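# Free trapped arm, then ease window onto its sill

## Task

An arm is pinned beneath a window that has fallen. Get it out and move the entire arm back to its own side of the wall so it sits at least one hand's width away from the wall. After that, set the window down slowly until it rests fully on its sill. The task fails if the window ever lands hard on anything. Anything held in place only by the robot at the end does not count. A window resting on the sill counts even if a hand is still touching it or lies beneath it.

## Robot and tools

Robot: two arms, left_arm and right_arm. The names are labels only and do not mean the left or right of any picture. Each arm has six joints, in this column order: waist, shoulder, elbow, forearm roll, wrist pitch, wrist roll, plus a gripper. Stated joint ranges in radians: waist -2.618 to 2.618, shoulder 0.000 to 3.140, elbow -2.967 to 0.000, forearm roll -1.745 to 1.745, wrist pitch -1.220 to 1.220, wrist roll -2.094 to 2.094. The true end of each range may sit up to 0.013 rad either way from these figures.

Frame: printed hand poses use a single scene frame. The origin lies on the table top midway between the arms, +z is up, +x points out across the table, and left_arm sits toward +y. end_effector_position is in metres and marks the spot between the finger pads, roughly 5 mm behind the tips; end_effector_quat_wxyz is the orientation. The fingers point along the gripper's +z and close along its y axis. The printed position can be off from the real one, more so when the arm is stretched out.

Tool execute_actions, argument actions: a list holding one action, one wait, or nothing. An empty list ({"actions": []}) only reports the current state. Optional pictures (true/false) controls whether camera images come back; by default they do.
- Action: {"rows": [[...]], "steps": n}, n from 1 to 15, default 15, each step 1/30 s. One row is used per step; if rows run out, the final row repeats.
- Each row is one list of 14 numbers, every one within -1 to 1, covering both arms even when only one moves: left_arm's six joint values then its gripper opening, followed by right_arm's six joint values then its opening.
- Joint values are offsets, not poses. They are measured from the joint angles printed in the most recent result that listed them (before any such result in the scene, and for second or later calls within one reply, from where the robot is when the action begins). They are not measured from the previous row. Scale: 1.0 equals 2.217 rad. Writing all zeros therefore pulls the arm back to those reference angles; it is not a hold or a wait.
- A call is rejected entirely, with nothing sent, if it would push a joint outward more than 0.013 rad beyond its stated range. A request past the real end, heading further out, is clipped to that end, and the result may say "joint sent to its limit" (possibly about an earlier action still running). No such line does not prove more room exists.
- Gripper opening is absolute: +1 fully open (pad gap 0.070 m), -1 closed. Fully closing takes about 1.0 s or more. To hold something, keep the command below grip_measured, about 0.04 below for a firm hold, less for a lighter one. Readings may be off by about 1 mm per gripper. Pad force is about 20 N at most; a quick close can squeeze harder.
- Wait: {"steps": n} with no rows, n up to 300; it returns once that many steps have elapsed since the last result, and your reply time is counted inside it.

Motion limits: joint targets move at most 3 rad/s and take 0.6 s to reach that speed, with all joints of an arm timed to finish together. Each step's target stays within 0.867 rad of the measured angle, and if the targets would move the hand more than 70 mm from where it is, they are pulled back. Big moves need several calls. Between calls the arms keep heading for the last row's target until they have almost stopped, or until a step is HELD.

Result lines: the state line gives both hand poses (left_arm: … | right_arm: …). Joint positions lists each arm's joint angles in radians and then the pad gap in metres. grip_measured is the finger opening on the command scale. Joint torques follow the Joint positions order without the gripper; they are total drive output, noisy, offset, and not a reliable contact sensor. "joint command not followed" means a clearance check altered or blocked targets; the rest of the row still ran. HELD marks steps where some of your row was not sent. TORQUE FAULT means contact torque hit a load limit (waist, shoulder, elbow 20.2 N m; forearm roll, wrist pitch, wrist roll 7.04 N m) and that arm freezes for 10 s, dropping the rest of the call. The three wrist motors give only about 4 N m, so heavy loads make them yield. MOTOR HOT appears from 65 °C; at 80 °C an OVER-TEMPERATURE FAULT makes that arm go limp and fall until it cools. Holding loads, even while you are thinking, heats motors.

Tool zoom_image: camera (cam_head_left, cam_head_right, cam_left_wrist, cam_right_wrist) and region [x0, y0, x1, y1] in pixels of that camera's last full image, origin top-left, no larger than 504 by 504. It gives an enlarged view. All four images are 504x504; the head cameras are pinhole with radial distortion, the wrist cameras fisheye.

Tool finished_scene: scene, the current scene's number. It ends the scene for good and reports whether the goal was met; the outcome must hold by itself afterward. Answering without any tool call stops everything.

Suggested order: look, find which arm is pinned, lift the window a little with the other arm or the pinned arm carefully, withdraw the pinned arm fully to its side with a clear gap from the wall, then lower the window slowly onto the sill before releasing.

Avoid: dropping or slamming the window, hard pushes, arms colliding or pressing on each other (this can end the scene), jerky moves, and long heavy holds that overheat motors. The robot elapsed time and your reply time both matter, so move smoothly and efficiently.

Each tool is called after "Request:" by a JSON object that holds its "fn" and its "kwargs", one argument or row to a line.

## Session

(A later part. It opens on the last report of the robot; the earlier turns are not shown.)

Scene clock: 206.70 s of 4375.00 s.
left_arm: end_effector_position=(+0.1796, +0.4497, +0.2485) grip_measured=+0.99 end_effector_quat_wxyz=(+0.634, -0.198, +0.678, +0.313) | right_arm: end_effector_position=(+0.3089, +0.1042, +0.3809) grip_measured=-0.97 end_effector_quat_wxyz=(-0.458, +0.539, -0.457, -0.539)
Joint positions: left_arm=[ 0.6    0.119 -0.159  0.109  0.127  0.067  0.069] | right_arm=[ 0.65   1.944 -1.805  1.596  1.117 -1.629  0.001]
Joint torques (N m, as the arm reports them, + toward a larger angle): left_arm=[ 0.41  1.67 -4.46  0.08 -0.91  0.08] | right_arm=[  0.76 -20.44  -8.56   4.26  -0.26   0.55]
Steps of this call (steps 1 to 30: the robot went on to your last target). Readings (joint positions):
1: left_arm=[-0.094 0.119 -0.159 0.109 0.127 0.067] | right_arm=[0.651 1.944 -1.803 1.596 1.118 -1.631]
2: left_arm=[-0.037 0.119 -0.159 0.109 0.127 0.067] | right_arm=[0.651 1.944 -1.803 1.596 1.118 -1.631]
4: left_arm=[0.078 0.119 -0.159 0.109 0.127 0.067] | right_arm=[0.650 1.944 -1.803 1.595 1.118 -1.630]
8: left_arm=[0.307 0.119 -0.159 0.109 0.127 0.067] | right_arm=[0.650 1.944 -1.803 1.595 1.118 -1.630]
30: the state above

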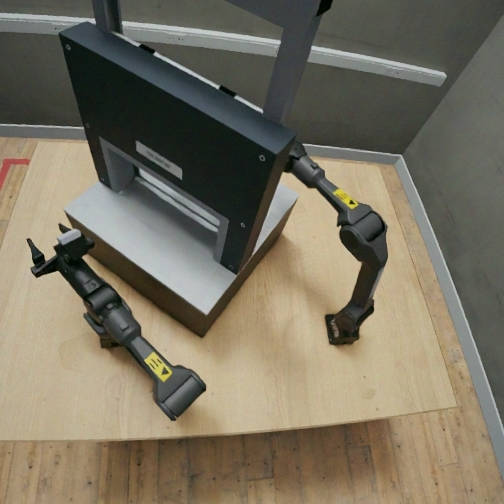

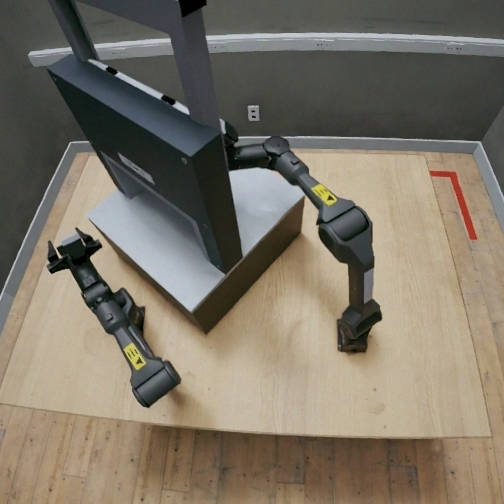

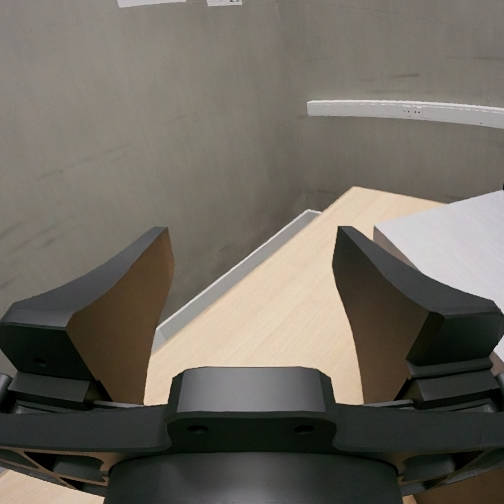

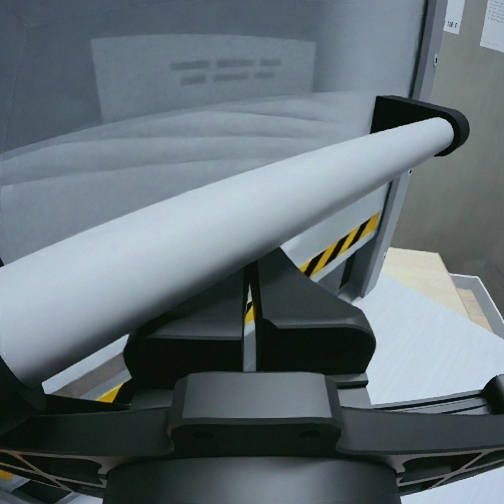

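Request:
{"fn": "execute_actions", "kwargs": {
  "actions": [
    {"rows": [[0,0,0,0,0,0,1,0,0,0.0009,0.0005,0,-0.0011,-1],[0,0,0,0,0,0,1,0,0.0001,0.0035,0.0018,0.0002,-0.004,-1],[0,0,0,0,0,0,1,0,0.0002,0.0074,0.0038,0.0004,-0.0086,-1],[0,0,0,0,0,0,1,0,0.0004,0.0125,0.0064,0.0007,-0.0146,-1],[0,0,0,0,0,0,1,0,0.0006,0.0185,0.0094,0.001,-0.0215,-1],[0,0,0,0,0,0,1,0,0.0008,0.0252,0.0128,0.0014,-0.0292,-1],[0,0,0,0,0,0,1,0,0.0011,0.0322,0.0164,0.0018,-0.0374,-1],[0,0,0,0,0,0,1,0,0.0013,0.0393,0.02,0.0021,-0.0456,-1],[0,0,0,0,0,0,1,0,0.0016,0.0463,0.0236,0.0025,-0.0538,-1],[0,0,0,0,0,0,1,0,0.0018,0.053,0.027,0.0029,-0.0615,-1],[0,0,0,0,0,0,1,0,0.002,0.059,0.03,0.0032,-0.0684,-1],[0,0,0,0,0,0,1,0,0.0022,0.0641,0.0326,0.0035,-0.0744,-1],[0,0,0,0,0,0,1,0,0.0023,0.068,0.0346,0.0037,-0.079,-1],[0,0,0,0,0,0,1,0,0.0024,0.0706,0.0359,0.0039,-0.0819,-1],[0,0,0,0,0,0,1,0,0.0024,0.0715,0.0364,0.0039,-0.083,-1]], "steps": 15}
  ],
  "pictures": false
}}

Request:
{"fn": "execute_actions", "kwargs": {
  "actions": [
    {"steps": 10}
  ]
}}

Scene clock: 227.97 s of 4375.00 s.
left_arm: end_effector_position=(+0.1796, +0.4497, +0.2485) grip_measured=+0.99 end_effector_quat_wxyz=(+0.634, -0.198, +0.678, +0.313) | right_arm: end_effector_position=(+0.3102, +0.1039, +0.3384) grip_measured=-0.98 end_effector_quat_wxyz=(-0.458, +0.539, -0.459, -0.538)
Joint positions: left_arm=[ 0.6    0.119 -0.159  0.109  0.127  0.067  0.069] | right_arm=[ 0.649  1.951 -1.648  1.675  1.124 -1.81   0.001]
Joint torques (N m, as the arm reports them, + toward a larger angle): left_arm=[ 0.42  0.85 -4.45  0.08 -0.91  0.08] | right_arm=[  1.18 -21.32  -7.22   3.64   1.17   0.45]
Steps of this call (steps 1 to 15: the robot went on to your last target; steps 16 to 90: nothing new was sent; then 17.77 s passed at rest; steps 91 to 105: all 15 steps of this action). Readings (joint positions):
91: left_arm=[0.600 0.119 -0.159 0.109 0.127 0.067] | right_arm=[0.649 1.944 -1.805 1.596 1.117 -1.630]
92: left_arm=[0.600 0.119 -0.159 0.109 0.127 0.067] | right_arm=[0.649 1.944 -1.803 1.598 1.117 -1.633]
94: left_arm=[0.600 0.119 -0.159 0.109 0.127 0.067] | right_arm=[0.649 1.944 -1.789 1.605 1.117 -1.649]
98: left_arm=[0.600 0.119 -0.159 0.109 0.127 0.067] | right_arm=[0.649 1.946 -1.740 1.629 1.120 -1.705]
105: the state above

Scene clock: 228.30 s of 4375.00 s.
left_arm: end_effector_position=(+0.1796, +0.4497, +0.2485) grip_measured=+0.99 end_effector_quat_wxyz=(+0.634, -0.198, +0.678, +0.313) | right_arm: end_effector_position=(+0.3099, +0.1040, +0.3370) grip_measured=-0.98 end_effector_quat_wxyz=(-0.458, +0.539, -0.459, -0.538)
Joint positions: left_arm=[ 0.6    0.119 -0.159  0.109  0.127  0.067  0.069] | right_arm=[ 0.649  1.952 -1.644  1.676  1.125 -1.813  0.001]
Joint torques (N m, as the arm reports them, + toward a larger angle): left_arm=[ 0.43  0.86 -4.43  0.08 -0.91  0.08] | right_arm=[  2.35 -23.3   -8.37   4.07   1.32   0.43]
Steps of this call (steps 1 to 10: the robot went on to your last target). Readings (joint positions):
1: left_arm=[0.600 0.119 -0.159 0.109 0.127 0.067] | right_arm=[0.649 1.952 -1.644 1.676 1.124 -1.815]
2: left_arm=[0.600 0.119 -0.159 0.109 0.127 0.067] | right_arm=[0.649 1.952 -1.644 1.676 1.124 -1.815]
4: left_arm=[0.600 0.119 -0.159 0.109 0.127 0.067] | right_arm=[0.649 1.952 -1.644 1.676 1.125 -1.814]
8: left_arm=[0.600 0.119 -0.159 0.109 0.127 0.067] | right_arm=[0.649 1.952 -1.644 1.676 1.125 -1.813]
10: the state above

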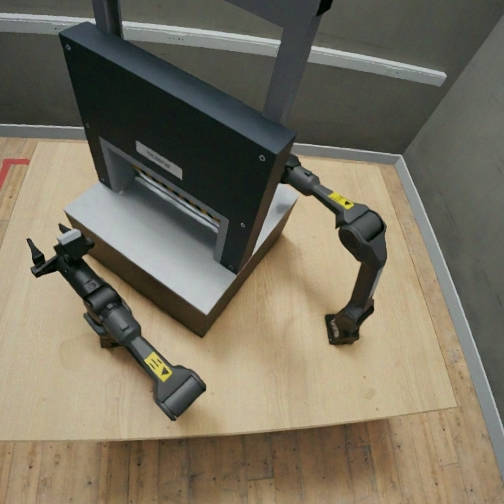

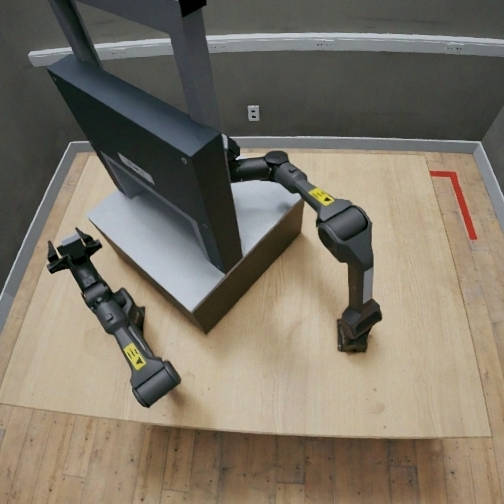

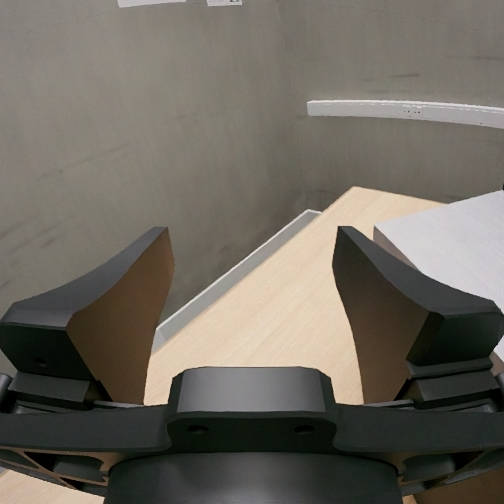

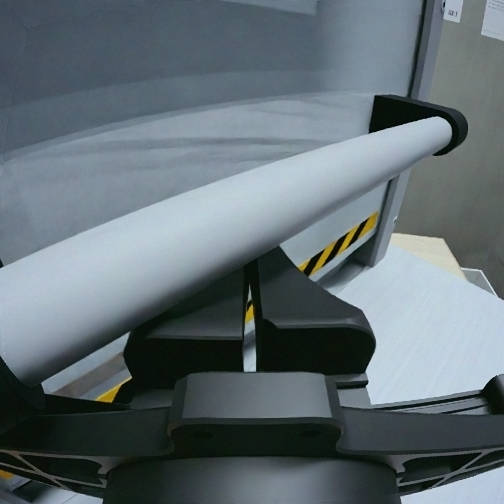

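Request:
{"fn": "execute_actions", "kwargs": {
  "actions": [
    {"rows": [[0,0,0,0,0,0,1,0,-0.001,0,0.0003,0.0001,-0.0006,-1],[0,0,0,0,0,0,1,0,-0.0009,0.0009,0.0011,0.0002,-0.0025,-1],[0,0,0,0,0,0,1,0,-0.0006,0.003,0.0023,0.0005,-0.0053,-1],[0,0,0,0,0,0,1,0,-0.0002,0.0057,0.0039,0.0008,-0.0089,-1],[0,0,0,0,0,0,1,0,0.0003,0.0089,0.0057,0.0012,-0.0132,-1],[0,0,0,0,0,0,1,0,0.0007,0.0125,0.0077,0.0016,-0.0179,-1],[0,0,0,0,0,0,1,0,0.0012,0.0162,0.0099,0.0021,-0.0229,-1],[0,0,0,0,0,0,1,0,0.0018,0.02,0.0121,0.0025,-0.028,-1],[0,0,0,0,0,0,1,0,0.0023,0.0238,0.0143,0.003,-0.033,-1],[0,0,0,0,0,0,1,0,0.0028,0.0274,0.0163,0.0034,-0.0377,-1],[0,0,0,0,0,0,1,0,0.0032,0.0306,0.0181,0.0038,-0.042,-1],[0,0,0,0,0,0,1,0,0.0036,0.0333,0.0197,0.0041,-0.0456,-1],[0,0,0,0,0,0,1,0,0.0038,0.0354,0.0209,0.0044,-0.0484,-1],[0,0,0,0,0,0,1,0,0.004,0.0368,0.0217,0.0045,-0.0503,-1],[0,0,0,0,0,0,1,0,0.0041,0.0373,0.022,0.0046,-0.0509,-1]], "steps": 15}
  ],
  "pictures": false
}}

Request:
{"fn": "execute_actions", "kwargs": {
  "actions": [
    {"steps": 30}
  ]
}}

Scene clock: 245.87 s of 4375.00 s.
left_arm: end_effector_position=(+0.1796, +0.4497, +0.2485) grip_measured=+0.99 end_effector_quat_wxyz=(+0.634, -0.198, +0.678, +0.313) | right_arm: end_effector_position=(+0.3090, +0.1033, +0.3131) grip_measured=-0.98 end_effector_quat_wxyz=(-0.461, +0.539, -0.457, -0.537)
Joint positions: left_arm=[ 0.6    0.119 -0.159  0.109  0.127  0.067  0.069] | right_arm=[ 0.65   1.962 -1.561  1.725  1.135 -1.927  0.001]
Joint torques (N m, as the arm reports them, + toward a larger angle): left_arm=[ 0.42  0.86 -4.44  0.08 -0.89  0.08] | right_arm=[  5.97 -22.67  -6.11   2.69   2.29   0.27]
Steps of this call (steps 1 to 15: the robot went on to your last target; steps 16 to 90: nothing new was sent; then 14.07 s passed at rest; steps 91 to 105: all 15 steps of this action). Readings (joint positions):
91: left_arm=[0.600 0.119 -0.159 0.109 0.127 0.067] | right_arm=[0.650 1.949 -1.647 1.677 1.126 -1.814]
92: left_arm=[0.600 0.119 -0.159 0.109 0.127 0.067] | right_arm=[0.649 1.949 -1.646 1.677 1.126 -1.816]
94: left_arm=[0.600 0.119 -0.159 0.109 0.127 0.067] | right_arm=[0.649 1.950 -1.639 1.682 1.126 -1.827]
98: left_arm=[0.600 0.119 -0.159 0.109 0.127 0.067] | right_arm=[0.649 1.955 -1.609 1.698 1.128 -1.865]
105: the state above

Scene clock: 246.87 s of 4375.00 s.
left_arm: end_effector_position=(+0.1796, +0.4497, +0.2485) grip_measured=+0.99 end_effector_quat_wxyz=(+0.634, -0.198, +0.678, +0.313) | right_arm: end_effector_position=(+0.3090, +0.1033, +0.3135) grip_measured=-0.98 end_effector_quat_wxyz=(-0.461, +0.539, -0.457, -0.537)
Joint positions: left_arm=[ 0.6    0.119 -0.159  0.109  0.127  0.067  0.069] | right_arm=[ 0.65   1.962 -1.561  1.725  1.135 -1.926  0.001]
Joint torques (N m, as the arm reports them, + toward a larger angle): left_arm=[ 0.42  0.85 -4.44  0.08 -0.89  0.08] | right_arm=[  4.1  -25.56  -8.41   3.09   2.39   0.26]
Steps of this call (steps 1 to 15: the robot went on to your last target; steps 16 to 30: nothing new was sent). Readings (joint positions):
1: left_arm=[0.600 0.119 -0.159 0.109 0.127 0.067] | right_arm=[0.650 1.963 -1.560 1.725 1.135 -1.927]
2: left_arm=[0.600 0.119 -0.159 0.109 0.127 0.067] | right_arm=[0.650 1.963 -1.560 1.725 1.135 -1.927]
4: left_arm=[0.600 0.119 -0.159 0.109 0.127 0.067] | right_arm=[0.650 1.963 -1.560 1.725 1.135 -1.927]
8: left_arm=[0.600 0.119 -0.159 0.109 0.127 0.067] | right_arm=[0.650 1.963 -1.560 1.725 1.135 -1.926]
30: the state above
All arms were judged still, so your last target was given up. Only a new action makes them travel on or press farther. Fingers that are still opening or closing keep moving.

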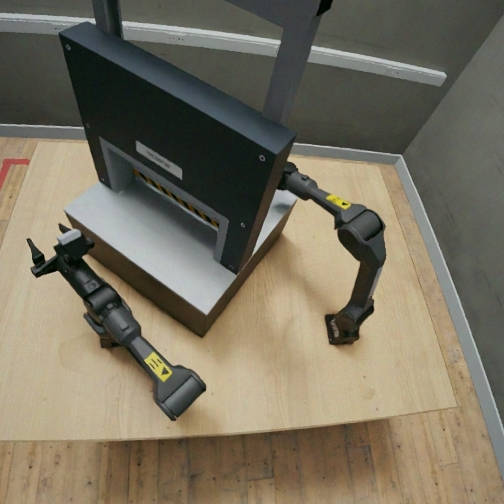

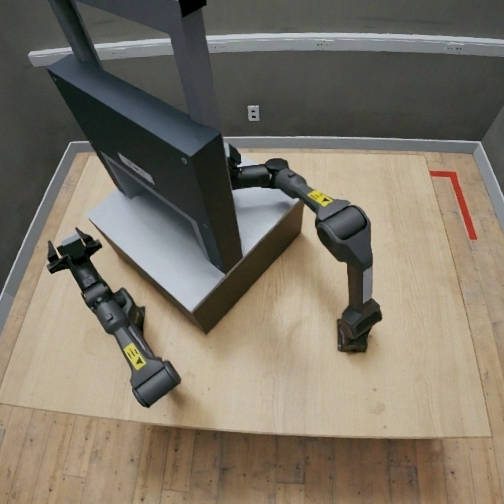

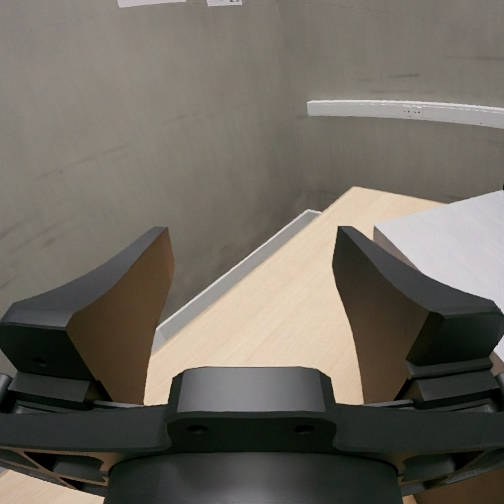

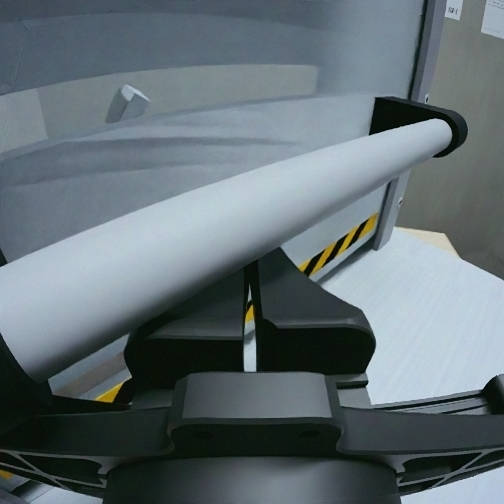

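Request:
{"fn": "execute_actions", "kwargs": {
  "actions": [
    {"rows": [[0,0,0,0,0,0,1,0,0.00015,0.00067,0.00023,0.00012,-0.00099,-1],[0,0,0,0,0,0,1,0,0.00031,0.00133,0.00045,0.00024,-0.00199,-1],[0,0,0,0,0,0,1,0,0.00046,0.002,0.00068,0.00036,-0.00298,-1],[0,0,0,0,0,0,1,0,0.00061,0.00266,0.00091,0.00048,-0.00397,-1],[0,0,0,0,0,0,1,0,0.00077,0.00333,0.00114,0.0006,-0.00497,-1],[0,0,0,0,0,0,1,0,0.00092,0.00399,0.00136,0.00072,-0.00596,-1],[0,0,0,0,0,0,1,0,0.00107,0.00466,0.00159,0.00084,-0.00695,-1],[0,0,0,0,0,0,1,0,0.00122,0.00532,0.00182,0.00096,-0.00794,-1],[0,0,0,0,0,0,1,0,0.00138,0.00599,0.00204,0.00108,-0.00894,-1],[0,0,0,0,0,0,1,0,0.00153,0.00665,0.00227,0.0012,-0.00993,-1],[0,0,0,0,0,0,1,0,0.00168,0.00732,0.0025,0.00132,-0.01092,-1],[0,0,0,0,0,0,1,0,0.00184,0.00798,0.00272,0.00144,-0.01192,-1],[0,0,0,0,0,0,1,0,0.00199,0.00865,0.00295,0.00156,-0.01291,-1],[0,0,0,0,0,0,1,0,0.00214,0.00931,0.00318,0.00168,-0.0139,-1],[0,0,0,0,0,0,1,0,0.0023,0.00997,0.0034,0.0018,-0.0149,-1]], "steps": 15}
  ],
  "pictures": false
}}

Request:
{"fn": "execute_actions", "kwargs": {
  "actions": [
    {"steps": 15}
  ],
  "pictures": false
}}

Scene clock: 268.13 s of 4375.00 s.
left_arm: end_effector_position=(+0.1796, +0.4497, +0.2485) grip_measured=+0.99 end_effector_quat_wxyz=(+0.634, -0.198, +0.678, +0.313) | right_arm: end_effector_position=(+0.3090, +0.1029, +0.3056) grip_measured=-0.98 end_effector_quat_wxyz=(-0.462, +0.541, -0.456, -0.534)
Joint positions: left_arm=[ 0.6    0.119 -0.159  0.109  0.127  0.067  0.069] | right_arm=[ 0.649  1.967 -1.54   1.733  1.137 -1.958  0.001]
Joint torques (N m, as the arm reports them, + toward a larger angle): left_arm=[ 0.4   0.85 -4.44  0.08 -0.88  0.08] | right_arm=[  4.3  -20.84  -5.26   2.62   2.31   0.03]
Steps of this call (steps 1 to 90: nothing new was sent; then 17.77 s passed at rest; steps 91 to 105: all 15 steps of this action). Readings (joint positions):
91: left_arm=[0.600 0.119 -0.159 0.109 0.127 0.067] | right_arm=[0.649 1.961 -1.562 1.725 1.135 -1.927]
92: left_arm=[0.600 0.119 -0.159 0.109 0.127 0.067] | right_arm=[0.649 1.961 -1.561 1.726 1.135 -1.930]
94: left_arm=[0.600 0.119 -0.159 0.109 0.127 0.067] | right_arm=[0.649 1.961 -1.560 1.728 1.135 -1.934]
98: left_arm=[0.600 0.119 -0.159 0.109 0.127 0.067] | right_arm=[0.649 1.963 -1.552 1.729 1.135 -1.943]
105: the state above

Scene clock: 268.63 s of 4375.00 s.
left_arm: end_effector_position=(+0.1796, +0.4497, +0.2485) grip_measured=+0.99 end_effector_quat_wxyz=(+0.634, -0.198, +0.678, +0.313) | right_arm: end_effector_position=(+0.3086, +0.1028, +0.3049) grip_measured=-0.98 end_effector_quat_wxyz=(-0.462, +0.542, -0.456, -0.535)
Joint positions: left_arm=[ 0.6    0.119 -0.159  0.109  0.127  0.067  0.069] | right_arm=[ 0.649  1.967 -1.539  1.732  1.14  -1.959  0.001]
Joint torques (N m, as the arm reports them, + toward a larger angle): left_arm=[ 0.42  0.86 -4.43  0.08 -0.88  0.08] | right_arm=[  4.99 -21.82  -5.72   2.44   2.26   0.23]
Steps of this call (steps 1 to 15: the robot went on to your last target). Readings (joint positions):
1: left_arm=[0.600 0.119 -0.159 0.109 0.127 0.067] | right_arm=[0.649 1.967 -1.539 1.733 1.138 -1.959]
2: left_arm=[0.600 0.119 -0.159 0.109 0.127 0.067] | right_arm=[0.649 1.967 -1.539 1.733 1.138 -1.959]
4: left_arm=[0.600 0.119 -0.159 0.109 0.127 0.067] | right_arm=[0.649 1.967 -1.539 1.733 1.138 -1.959]
8: left_arm=[0.600 0.119 -0.159 0.109 0.127 0.067] | right_arm=[0.649 1.967 -1.539 1.733 1.138 -1.959]
15: the state above
All arms were judged still, so your last target was given up. Only a new action makes them travel on or press farther. Fingers that are still opening or closing keep moving.

Request:
{"fn": "execute_actions", "kwargs": {
  "actions": [
    {"rows": [[0,0,0,0,0,0,1,0,0.00015,0.00067,0.00023,0.00012,-0.00099,-1],[0,0,0,0,0,0,1,0,0.00031,0.00133,0.00045,0.00024,-0.00199,-1],[0,0,0,0,0,0,1,0,0.00046,0.002,0.00068,0.00036,-0.00298,-1],[0,0,0,0,0,0,1,0,0.00061,0.00266,0.00091,0.00048,-0.00397,-1],[0,0,0,0,0,0,1,0,0.00077,0.00333,0.00114,0.0006,-0.00497,-1],[0,0,0,0,0,0,1,0,0.00092,0.00399,0.00136,0.00072,-0.00596,-1],[0,0,0,0,0,0,1,0,0.00107,0.00466,0.00159,0.00084,-0.00695,-1],[0,0,0,0,0,0,1,0,0.00122,0.00532,0.00182,0.00096,-0.00794,-1],[0,0,0,0,0,0,1,0,0.00138,0.00599,0.00204,0.00108,-0.00894,-1],[0,0,0,0,0,0,1,0,0.00153,0.00665,0.00227,0.0012,-0.00993,-1],[0,0,0,0,0,0,1,0,0.00168,0.00732,0.0025,0.00132,-0.01092,-1],[0,0,0,0,0,0,1,0,0.00184,0.00798,0.00272,0.00144,-0.01192,-1],[0,0,0,0,0,0,1,0,0.00199,0.00865,0.00295,0.00156,-0.01291,-1],[0,0,0,0,0,0,1,0,0.00214,0.00931,0.00318,0.00168,-0.0139,-1],[0,0,0,0,0,0,1,0,0.0023,0.00997,0.0034,0.0018,-0.0149,-1]], "steps": 15}
  ],
  "pictures": false
}}

Request:
{"fn": "execute_actions", "kwargs": {
  "actions": [
    {"steps": 15}
  ]
}}

Scene clock: 280.30 s of 4375.00 s.
left_arm: end_effector_position=(+0.1796, +0.4497, +0.2485) grip_measured=+0.99 end_effector_quat_wxyz=(+0.634, -0.198, +0.678, +0.313) | right_arm: end_effector_position=(+0.3072, +0.1028, +0.2974) grip_measured=-0.98 end_effector_quat_wxyz=(-0.462, +0.545, -0.454, -0.533)
Joint positions: left_arm=[ 0.6    0.119 -0.159  0.109  0.127  0.067  0.069] | right_arm=[ 0.65   1.971 -1.518  1.739  1.143 -1.992  0.001]
Joint torques (N m, as the arm reports them, + toward a larger angle): left_arm=[ 0.42  0.87 -4.45  0.08 -0.89  0.08] | right_arm=[  5.29 -20.34  -5.31   2.51   2.2    0.03]
Steps of this call (steps 1 to 90: nothing new was sent; then 8.17 s passed at rest; steps 91 to 105: all 15 steps of this action). Readings (joint positions):
91: left_arm=[0.600 0.119 -0.159 0.109 0.127 0.067] | right_arm=[0.649 1.967 -1.539 1.732 1.139 -1.959]
92: left_arm=[0.600 0.119 -0.159 0.109 0.127 0.067] | right_arm=[0.649 1.967 -1.538 1.733 1.139 -1.962]
94: left_arm=[0.600 0.119 -0.159 0.109 0.127 0.067] | right_arm=[0.650 1.967 -1.536 1.736 1.139 -1.966]
98: left_arm=[0.600 0.119 -0.159 0.109 0.127 0.067] | right_arm=[0.650 1.968 -1.529 1.736 1.142 -1.976]
105: the state above

Scene clock: 280.80 s of 4375.00 s.
left_arm: end_effector_position=(+0.1796, +0.4497, +0.2485) grip_measured=+0.99 end_effector_quat_wxyz=(+0.634, -0.198, +0.678, +0.313) | right_arm: end_effector_position=(+0.3073, +0.1027, +0.2967) grip_measured=-0.98 end_effector_quat_wxyz=(-0.462, +0.545, -0.454, -0.533)
Joint positions: left_arm=[ 0.6    0.119 -0.159  0.109  0.127  0.067  0.069] | right_arm=[ 0.65   1.972 -1.517  1.74   1.144 -1.993  0.001]
Joint torques (N m, as the arm reports them, + toward a larger angle): left_arm=[ 0.42  0.86 -4.45  0.08 -0.89  0.08] | right_arm=[  4.07 -20.42  -5.92   2.37   2.07   0.27]
Steps of this call (steps 1 to 15: the robot went on to your last target). Readings (joint positions):
1: left_arm=[0.600 0.119 -0.159 0.109 0.127 0.067] | right_arm=[0.650 1.972 -1.517 1.740 1.143 -1.993]
2: left_arm=[0.600 0.119 -0.159 0.109 0.127 0.067] | right_arm=[0.650 1.972 -1.517 1.740 1.144 -1.993]
4: left_arm=[0.600 0.119 -0.159 0.109 0.127 0.067] | right_arm=[0.650 1.972 -1.517 1.740 1.144 -1.993]
8: left_arm=[0.600 0.119 -0.159 0.109 0.127 0.067] | right_arm=[0.650 1.972 -1.517 1.740 1.144 -1.993]
15: the state above
All arms were judged still, so your last target was given up. Only a new action makes them travel on or press farther. Fingers that are still opening or closing keep moving.

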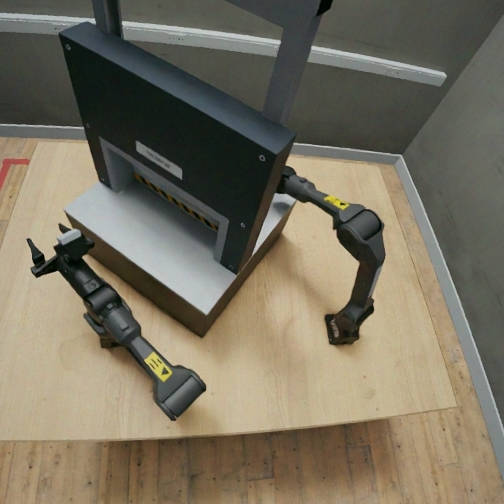

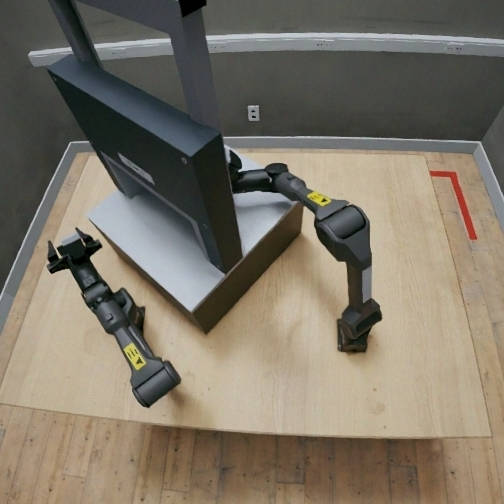

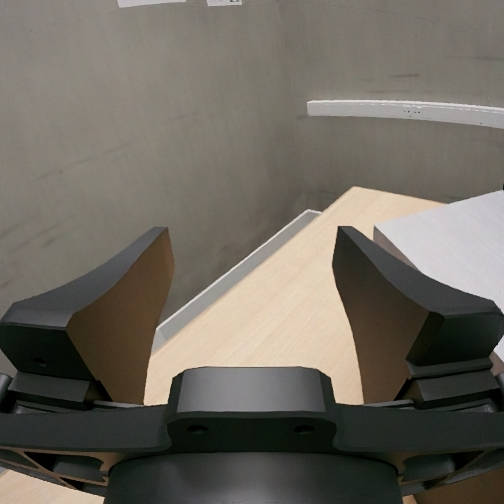

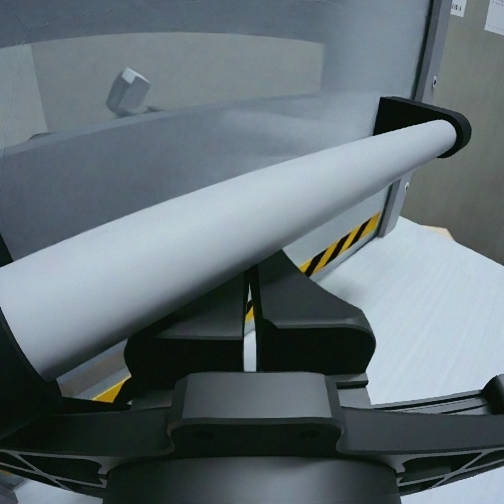

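Request:
{"fn": "execute_actions", "kwargs": {
  "actions": [
    {"rows": [[0,0,0,0,0,0,1,0,0.00013,0.00045,0,0.00006,-0.0007,-1],[0,0,0,0,0,0,1,0,0.00026,0.00091,0,0.00012,-0.0014,-1],[0,0,0,0,0,0,1,0,0.00039,0.00136,0,0.00018,-0.0021,-1],[0,0,0,0,0,0,1,0,0.00052,0.00181,0,0.00024,-0.0028,-1],[0,0,0,0,0,0,1,0,0.00065,0.00227,0,0.0003,-0.0035,-1],[0,0,0,0,0,0,1,0,0.00078,0.00272,0,0.00036,-0.0042,-1],[0,0,0,0,0,0,1,0,0.00091,0.00317,0,0.00042,-0.0049,-1],[0,0,0,0,0,0,1,0,0.00104,0.00362,0,0.00048,-0.0056,-1],[0,0,0,0,0,0,1,0,0.00117,0.00408,0,0.00054,-0.0063,-1],[0,0,0,0,0,0,1,0,0.0013,0.00453,0,0.0006,-0.007,-1],[0,0,0,0,0,0,1,0,0.00143,0.00498,0,0.00066,-0.0077,-1],[0,0,0,0,0,0,1,0,0.00156,0.00544,0,0.00072,-0.0084,-1],[0,0,0,0,0,0,1,0,0.00169,0.00589,0,0.00078,-0.0091,-1],[0,0,0,0,0,0,1,0,0.00182,0.00634,0,0.00084,-0.0098,-1],[0,0,0,0,0,0,1,0,0.00195,0.0068,0,0.0009,-0.0105,-1]], "steps": 15}
  ],
  "pictures": false
}}

Request:
{"fn": "execute_actions", "kwargs": {
  "actions": [
    {"steps": 15}
  ],
  "pictures": false
}}

Scene clock: 288.63 s of 4375.00 s.
left_arm: end_effector_position=(+0.1796, +0.4497, +0.2485) grip_measured=+0.99 end_effector_quat_wxyz=(+0.634, -0.198, +0.678, +0.313) | right_arm: end_effector_position=(+0.3076, +0.1023, +0.2897) grip_measured=-0.98 end_effector_quat_wxyz=(-0.461, +0.548, -0.455, -0.529)
Joint positions: left_arm=[ 0.6    0.119 -0.159  0.109  0.127  0.067  0.069] | right_arm=[ 0.649  1.977 -1.502  1.74   1.144 -2.016  0.001]
Joint torques (N m, as the arm reports them, + toward a larger angle): left_arm=[ 0.41  0.86 -4.46  0.08 -0.89  0.08] | right_arm=[  2.49 -20.94  -5.33   2.52   2.08   0.01]
Steps of this call (steps 1 to 90: nothing new was sent; then 4.33 s passed at rest; steps 91 to 105: all 15 steps of this action). Readings (joint positions):
91: left_arm=[0.600 0.119 -0.159 0.109 0.127 0.067] | right_arm=[0.649 1.972 -1.517 1.739 1.144 -1.993]
92: left_arm=[0.600 0.119 -0.159 0.109 0.127 0.067] | right_arm=[0.649 1.973 -1.517 1.739 1.144 -1.994]
94: left_arm=[0.600 0.119 -0.159 0.109 0.127 0.067] | right_arm=[0.649 1.973 -1.517 1.740 1.144 -1.998]
98: left_arm=[0.600 0.119 -0.159 0.109 0.127 0.067] | right_arm=[0.649 1.975 -1.511 1.740 1.144 -2.004]
105: the state above

Scene clock: 289.13 s of 4375.00 s.
left_arm: end_effector_position=(+0.1796, +0.4497, +0.2485) grip_measured=+0.99 end_effector_quat_wxyz=(+0.634, -0.198, +0.678, +0.313) | right_arm: end_effector_position=(+0.3072, +0.1022, +0.2893) grip_measured=-0.98 end_effector_quat_wxyz=(-0.461, +0.548, -0.455, -0.529)
Joint positions: left_arm=[ 0.6    0.119 -0.159  0.109  0.127  0.067  0.069] | right_arm=[ 0.649  1.977 -1.502  1.74   1.146 -2.016  0.001]
Joint torques (N m, as the arm reports them, + toward a larger angle): left_arm=[ 0.43  0.85 -4.46  0.08 -0.88  0.08] | right_arm=[  3.74 -21.94  -5.31   2.48   2.28   0.21]
Steps of this call (steps 1 to 15: the robot went on to your last target). Readings (joint positions):
1: left_arm=[0.600 0.119 -0.159 0.109 0.127 0.067] | right_arm=[0.649 1.977 -1.502 1.740 1.144 -2.016]
2: left_arm=[0.600 0.119 -0.159 0.109 0.127 0.067] | right_arm=[0.649 1.977 -1.502 1.740 1.144 -2.016]
4: left_arm=[0.600 0.119 -0.159 0.109 0.127 0.067] | right_arm=[0.649 1.977 -1.502 1.740 1.144 -2.016]
8: left_arm=[0.600 0.119 -0.159 0.109 0.127 0.067] | right_arm=[0.649 1.977 -1.502 1.740 1.145 -2.016]
15: the state above
All arms were judged still, so your last target was given up. Only a new action makes them travel on or press farther. Fingers that are still opening or closing keep moving.

Request:
{"fn": "execute_actions", "kwargs": {
  "actions": [
    {"rows": [[0,0,0,0,0,0,1,0,0.00013,0.00045,0,0.00006,-0.0007,-1],[0,0,0,0,0,0,1,0,0.00026,0.00091,0,0.00012,-0.0014,-1],[0,0,0,0,0,0,1,0,0.00039,0.00136,0,0.00018,-0.0021,-1],[0,0,0,0,0,0,1,0,0.00052,0.00181,0,0.00024,-0.0028,-1],[0,0,0,0,0,0,1,0,0.00065,0.00227,0,0.0003,-0.0035,-1],[0,0,0,0,0,0,1,0,0.00078,0.00272,0,0.00036,-0.0042,-1],[0,0,0,0,0,0,1,0,0.00091,0.00317,0,0.00042,-0.0049,-1],[0,0,0,0,0,0,1,0,0.00104,0.00362,0,0.00048,-0.0056,-1],[0,0,0,0,0,0,1,0,0.00117,0.00408,0,0.00054,-0.0063,-1],[0,0,0,0,0,0,1,0,0.0013,0.00453,0,0.0006,-0.007,-1],[0,0,0,0,0,0,1,0,0.00143,0.00498,0,0.00066,-0.0077,-1],[0,0,0,0,0,0,1,0,0.00156,0.00544,0,0.00072,-0.0084,-1],[0,0,0,0,0,0,1,0,0.00169,0.00589,0,0.00078,-0.0091,-1],[0,0,0,0,0,0,1,0,0.00182,0.00634,0,0.00084,-0.0098,-1],[0,0,0,0,0,0,1,0,0.00195,0.0068,0,0.0009,-0.0105,-1]], "steps": 15}
  ],
  "pictures": false
}}

Request:
{"fn": "execute_actions", "kwargs": {
  "actions": [
    {"steps": 15}
  ]
}}

Scene clock: 297.23 s of 4375.00 s.
left_arm: end_effector_position=(+0.1796, +0.4497, +0.2485) grip_measured=+0.99 end_effector_quat_wxyz=(+0.634, -0.198, +0.678, +0.313) | right_arm: end_effector_position=(+0.3035, +0.1023, +0.2867) grip_measured=-0.98 end_effector_quat_wxyz=(-0.462, +0.553, -0.449, -0.529)
Joint positions: left_arm=[ 0.6    0.119 -0.159  0.109  0.127  0.067  0.069] | right_arm=[ 0.652  1.976 -1.489  1.742  1.152 -2.039  0.001]
Joint torques (N m, as the arm reports them, + toward a larger angle): left_arm=[ 0.42  0.85 -4.44  0.08 -0.88  0.08] | right_arm=[  3.1  -15.68  -3.17   1.69   1.09   0.01]
Steps of this call (steps 1 to 90: nothing new was sent; then 4.60 s passed at rest; steps 91 to 105: all 15 steps of this action). Readings (joint positions):
91: left_arm=[0.600 0.119 -0.159 0.109 0.127 0.067] | right_arm=[0.650 1.977 -1.501 1.740 1.146 -2.016]
92: left_arm=[0.600 0.119 -0.159 0.109 0.127 0.067] | right_arm=[0.650 1.977 -1.500 1.739 1.147 -2.018]
94: left_arm=[0.600 0.119 -0.159 0.109 0.127 0.067] | right_arm=[0.650 1.976 -1.499 1.739 1.148 -2.022]
98: left_arm=[0.600 0.119 -0.159 0.109 0.127 0.067] | right_arm=[0.651 1.976 -1.495 1.740 1.149 -2.028]
105: the state above

Scene clock: 297.73 s of 4375.00 s.
left_arm: end_effector_position=(+0.1796, +0.4497, +0.2485) grip_measured=+0.99 end_effector_quat_wxyz=(+0.634, -0.198, +0.678, +0.313) | right_arm: end_effector_position=(+0.3047, +0.1024, +0.2840) grip_measured=-0.98 end_effector_quat_wxyz=(-0.461, +0.553, -0.452, -0.527)
Joint positions: left_arm=[ 0.6    0.119 -0.159  0.109  0.127  0.067  0.069] | right_arm=[ 0.652  1.979 -1.487  1.74   1.148 -2.04   0.001]
Joint torques (N m, as the arm reports them, + toward a larger angle): left_arm=[ 0.42  0.85 -4.44  0.09 -0.89  0.08] | right_arm=[ -0.51 -11.76  -2.46   0.94   0.29   0.23]
Steps of this call (steps 1 to 15: the robot went on to your last target). Readings (joint positions):
1: left_arm=[0.600 0.119 -0.159 0.109 0.127 0.067] | right_arm=[0.653 1.976 -1.489 1.742 1.152 -2.040]
2: left_arm=[0.600 0.119 -0.159 0.109 0.127 0.067] | right_arm=[0.653 1.976 -1.489 1.742 1.152 -2.040]
4: left_arm=[0.600 0.119 -0.159 0.109 0.127 0.067] | right_arm=[0.653 1.976 -1.488 1.742 1.152 -2.040]
8: left_arm=[0.600 0.119 -0.159 0.109 0.127 0.067] | right_arm=[0.653 1.976 -1.488 1.741 1.151 -2.040]
15: the state above
All arms were judged still, so your last target was given up. Only a new action makes them travel on or press farther. Fingers that are still opening or closing keep moving.

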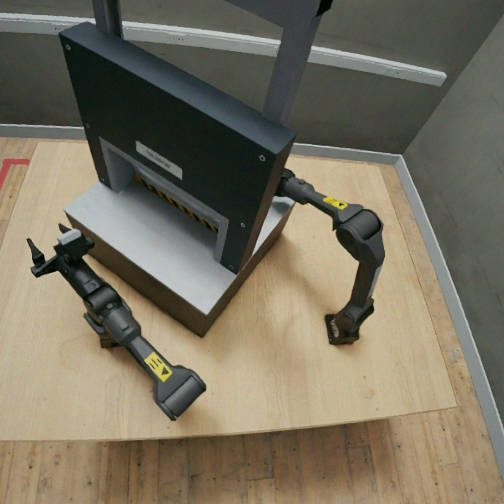

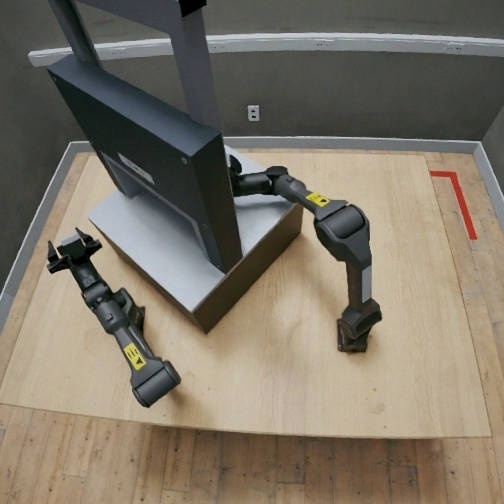

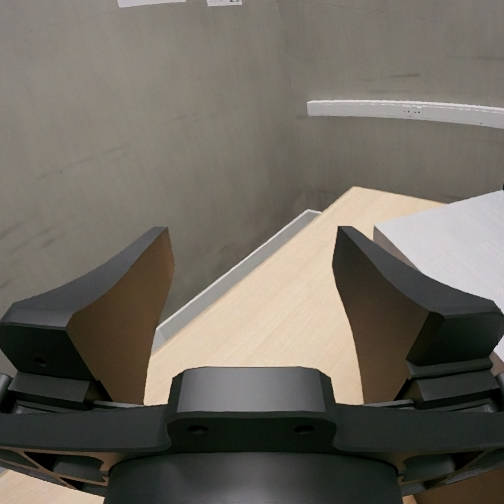

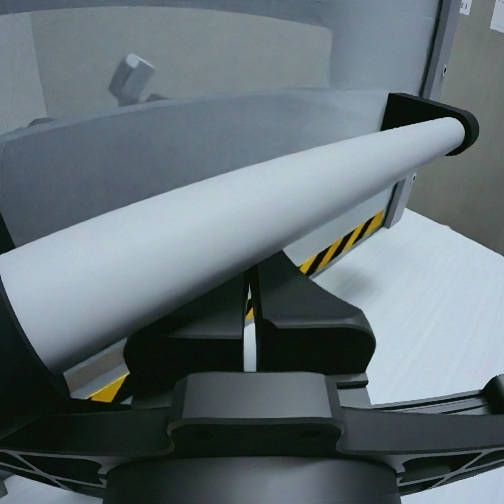

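Request:
{"fn": "execute_actions", "kwargs": {
  "actions": [
    {"rows": [[0,0,0,0,0,0,1,0,0.002,0,0,0,0,-1],[0,0,0,0,0,0,1,0,0.003,0,0,0,0,-1],[0,0,0,0,0,0,1,0,0.004,0,0,0,0,-1],[0,0,0,0,0,0,1,0,0.005,0,0,0,0,-1],[0,0,0,0,0,0,1,0,0.006,0,0,0,0,-1],[0,0,0,0,0,0,1,0,0.007,0,0,0,0,-1]], "steps": 15}
  ]
}}

Scene clock: 301.70 s of 4375.00 s.
left_arm: end_effector_position=(+0.1796, +0.4497, +0.2485) grip_measured=+0.99 end_effector_quat_wxyz=(+0.634, -0.198, +0.678, +0.313) | right_arm: end_effector_position=(+0.3071, +0.1037, +0.2756) grip_measured=-0.98 end_effector_quat_wxyz=(-0.455, +0.551, -0.458, -0.529)
Joint positions: left_arm=[ 0.6    0.119 -0.159  0.109  0.127  0.067  0.069] | right_arm=[ 0.651  1.996 -1.486  1.74   1.148 -2.04   0.001]
Joint torques (N m, as the arm reports them, + toward a larger angle): left_arm=[ 0.42  0.85 -4.44  0.08 -0.89  0.08] | right_arm=[  0.97 -13.34  -3.56   1.27   0.6    0.06]
Steps of this call (steps 1 to 90: nothing new was sent; then 0.47 s passed at rest; steps 91 to 105: all 15 steps of this action). Readings (joint positions):
91: left_arm=[0.600 0.119 -0.159 0.109 0.127 0.067] | right_arm=[0.649 1.982 -1.486 1.740 1.148 -2.040]
92: left_arm=[0.600 0.119 -0.159 0.109 0.127 0.067] | right_arm=[0.651 1.984 -1.486 1.740 1.148 -2.040]
94: left_arm=[0.600 0.119 -0.159 0.109 0.127 0.067] | right_arm=[0.651 1.989 -1.486 1.740 1.148 -2.040]
98: left_arm=[0.600 0.119 -0.159 0.109 0.127 0.067] | right_arm=[0.651 1.996 -1.486 1.740 1.148 -2.040]
105: the state above

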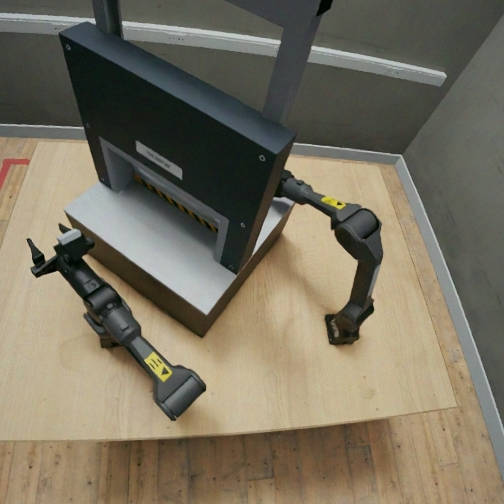

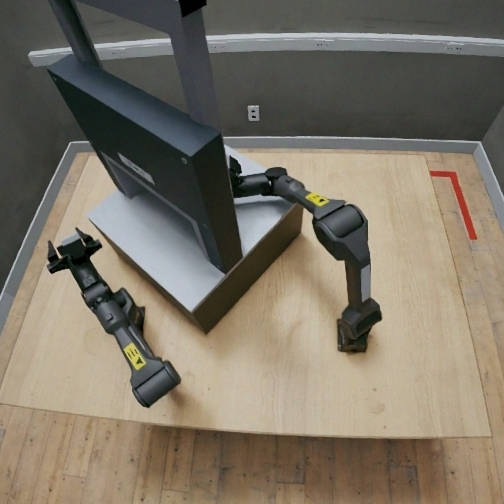

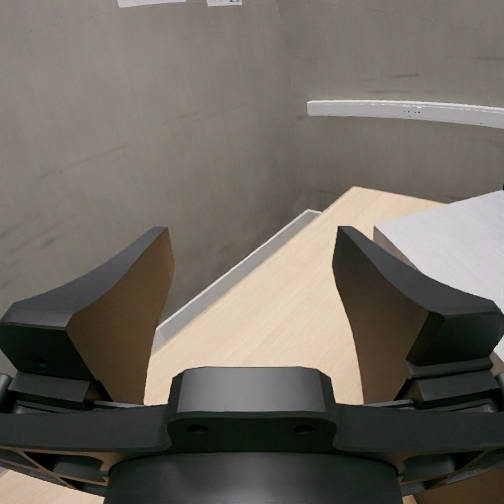

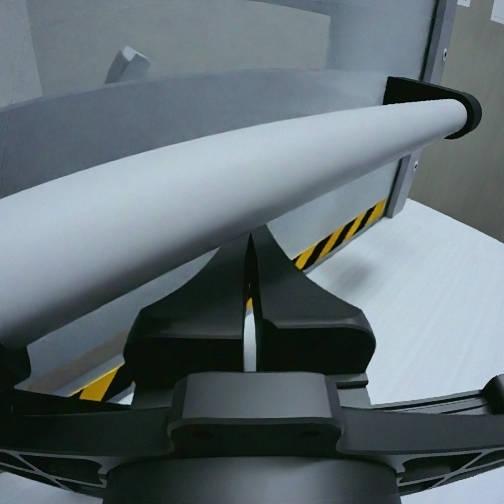

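The window is resting on its sill, the right finger is no longer carrying it, and the left arm is clear of the wall.

Request:
{"fn": "finished_scene", "kwargs": {
  "scene": 2
}}

The scene is finished: the task was done.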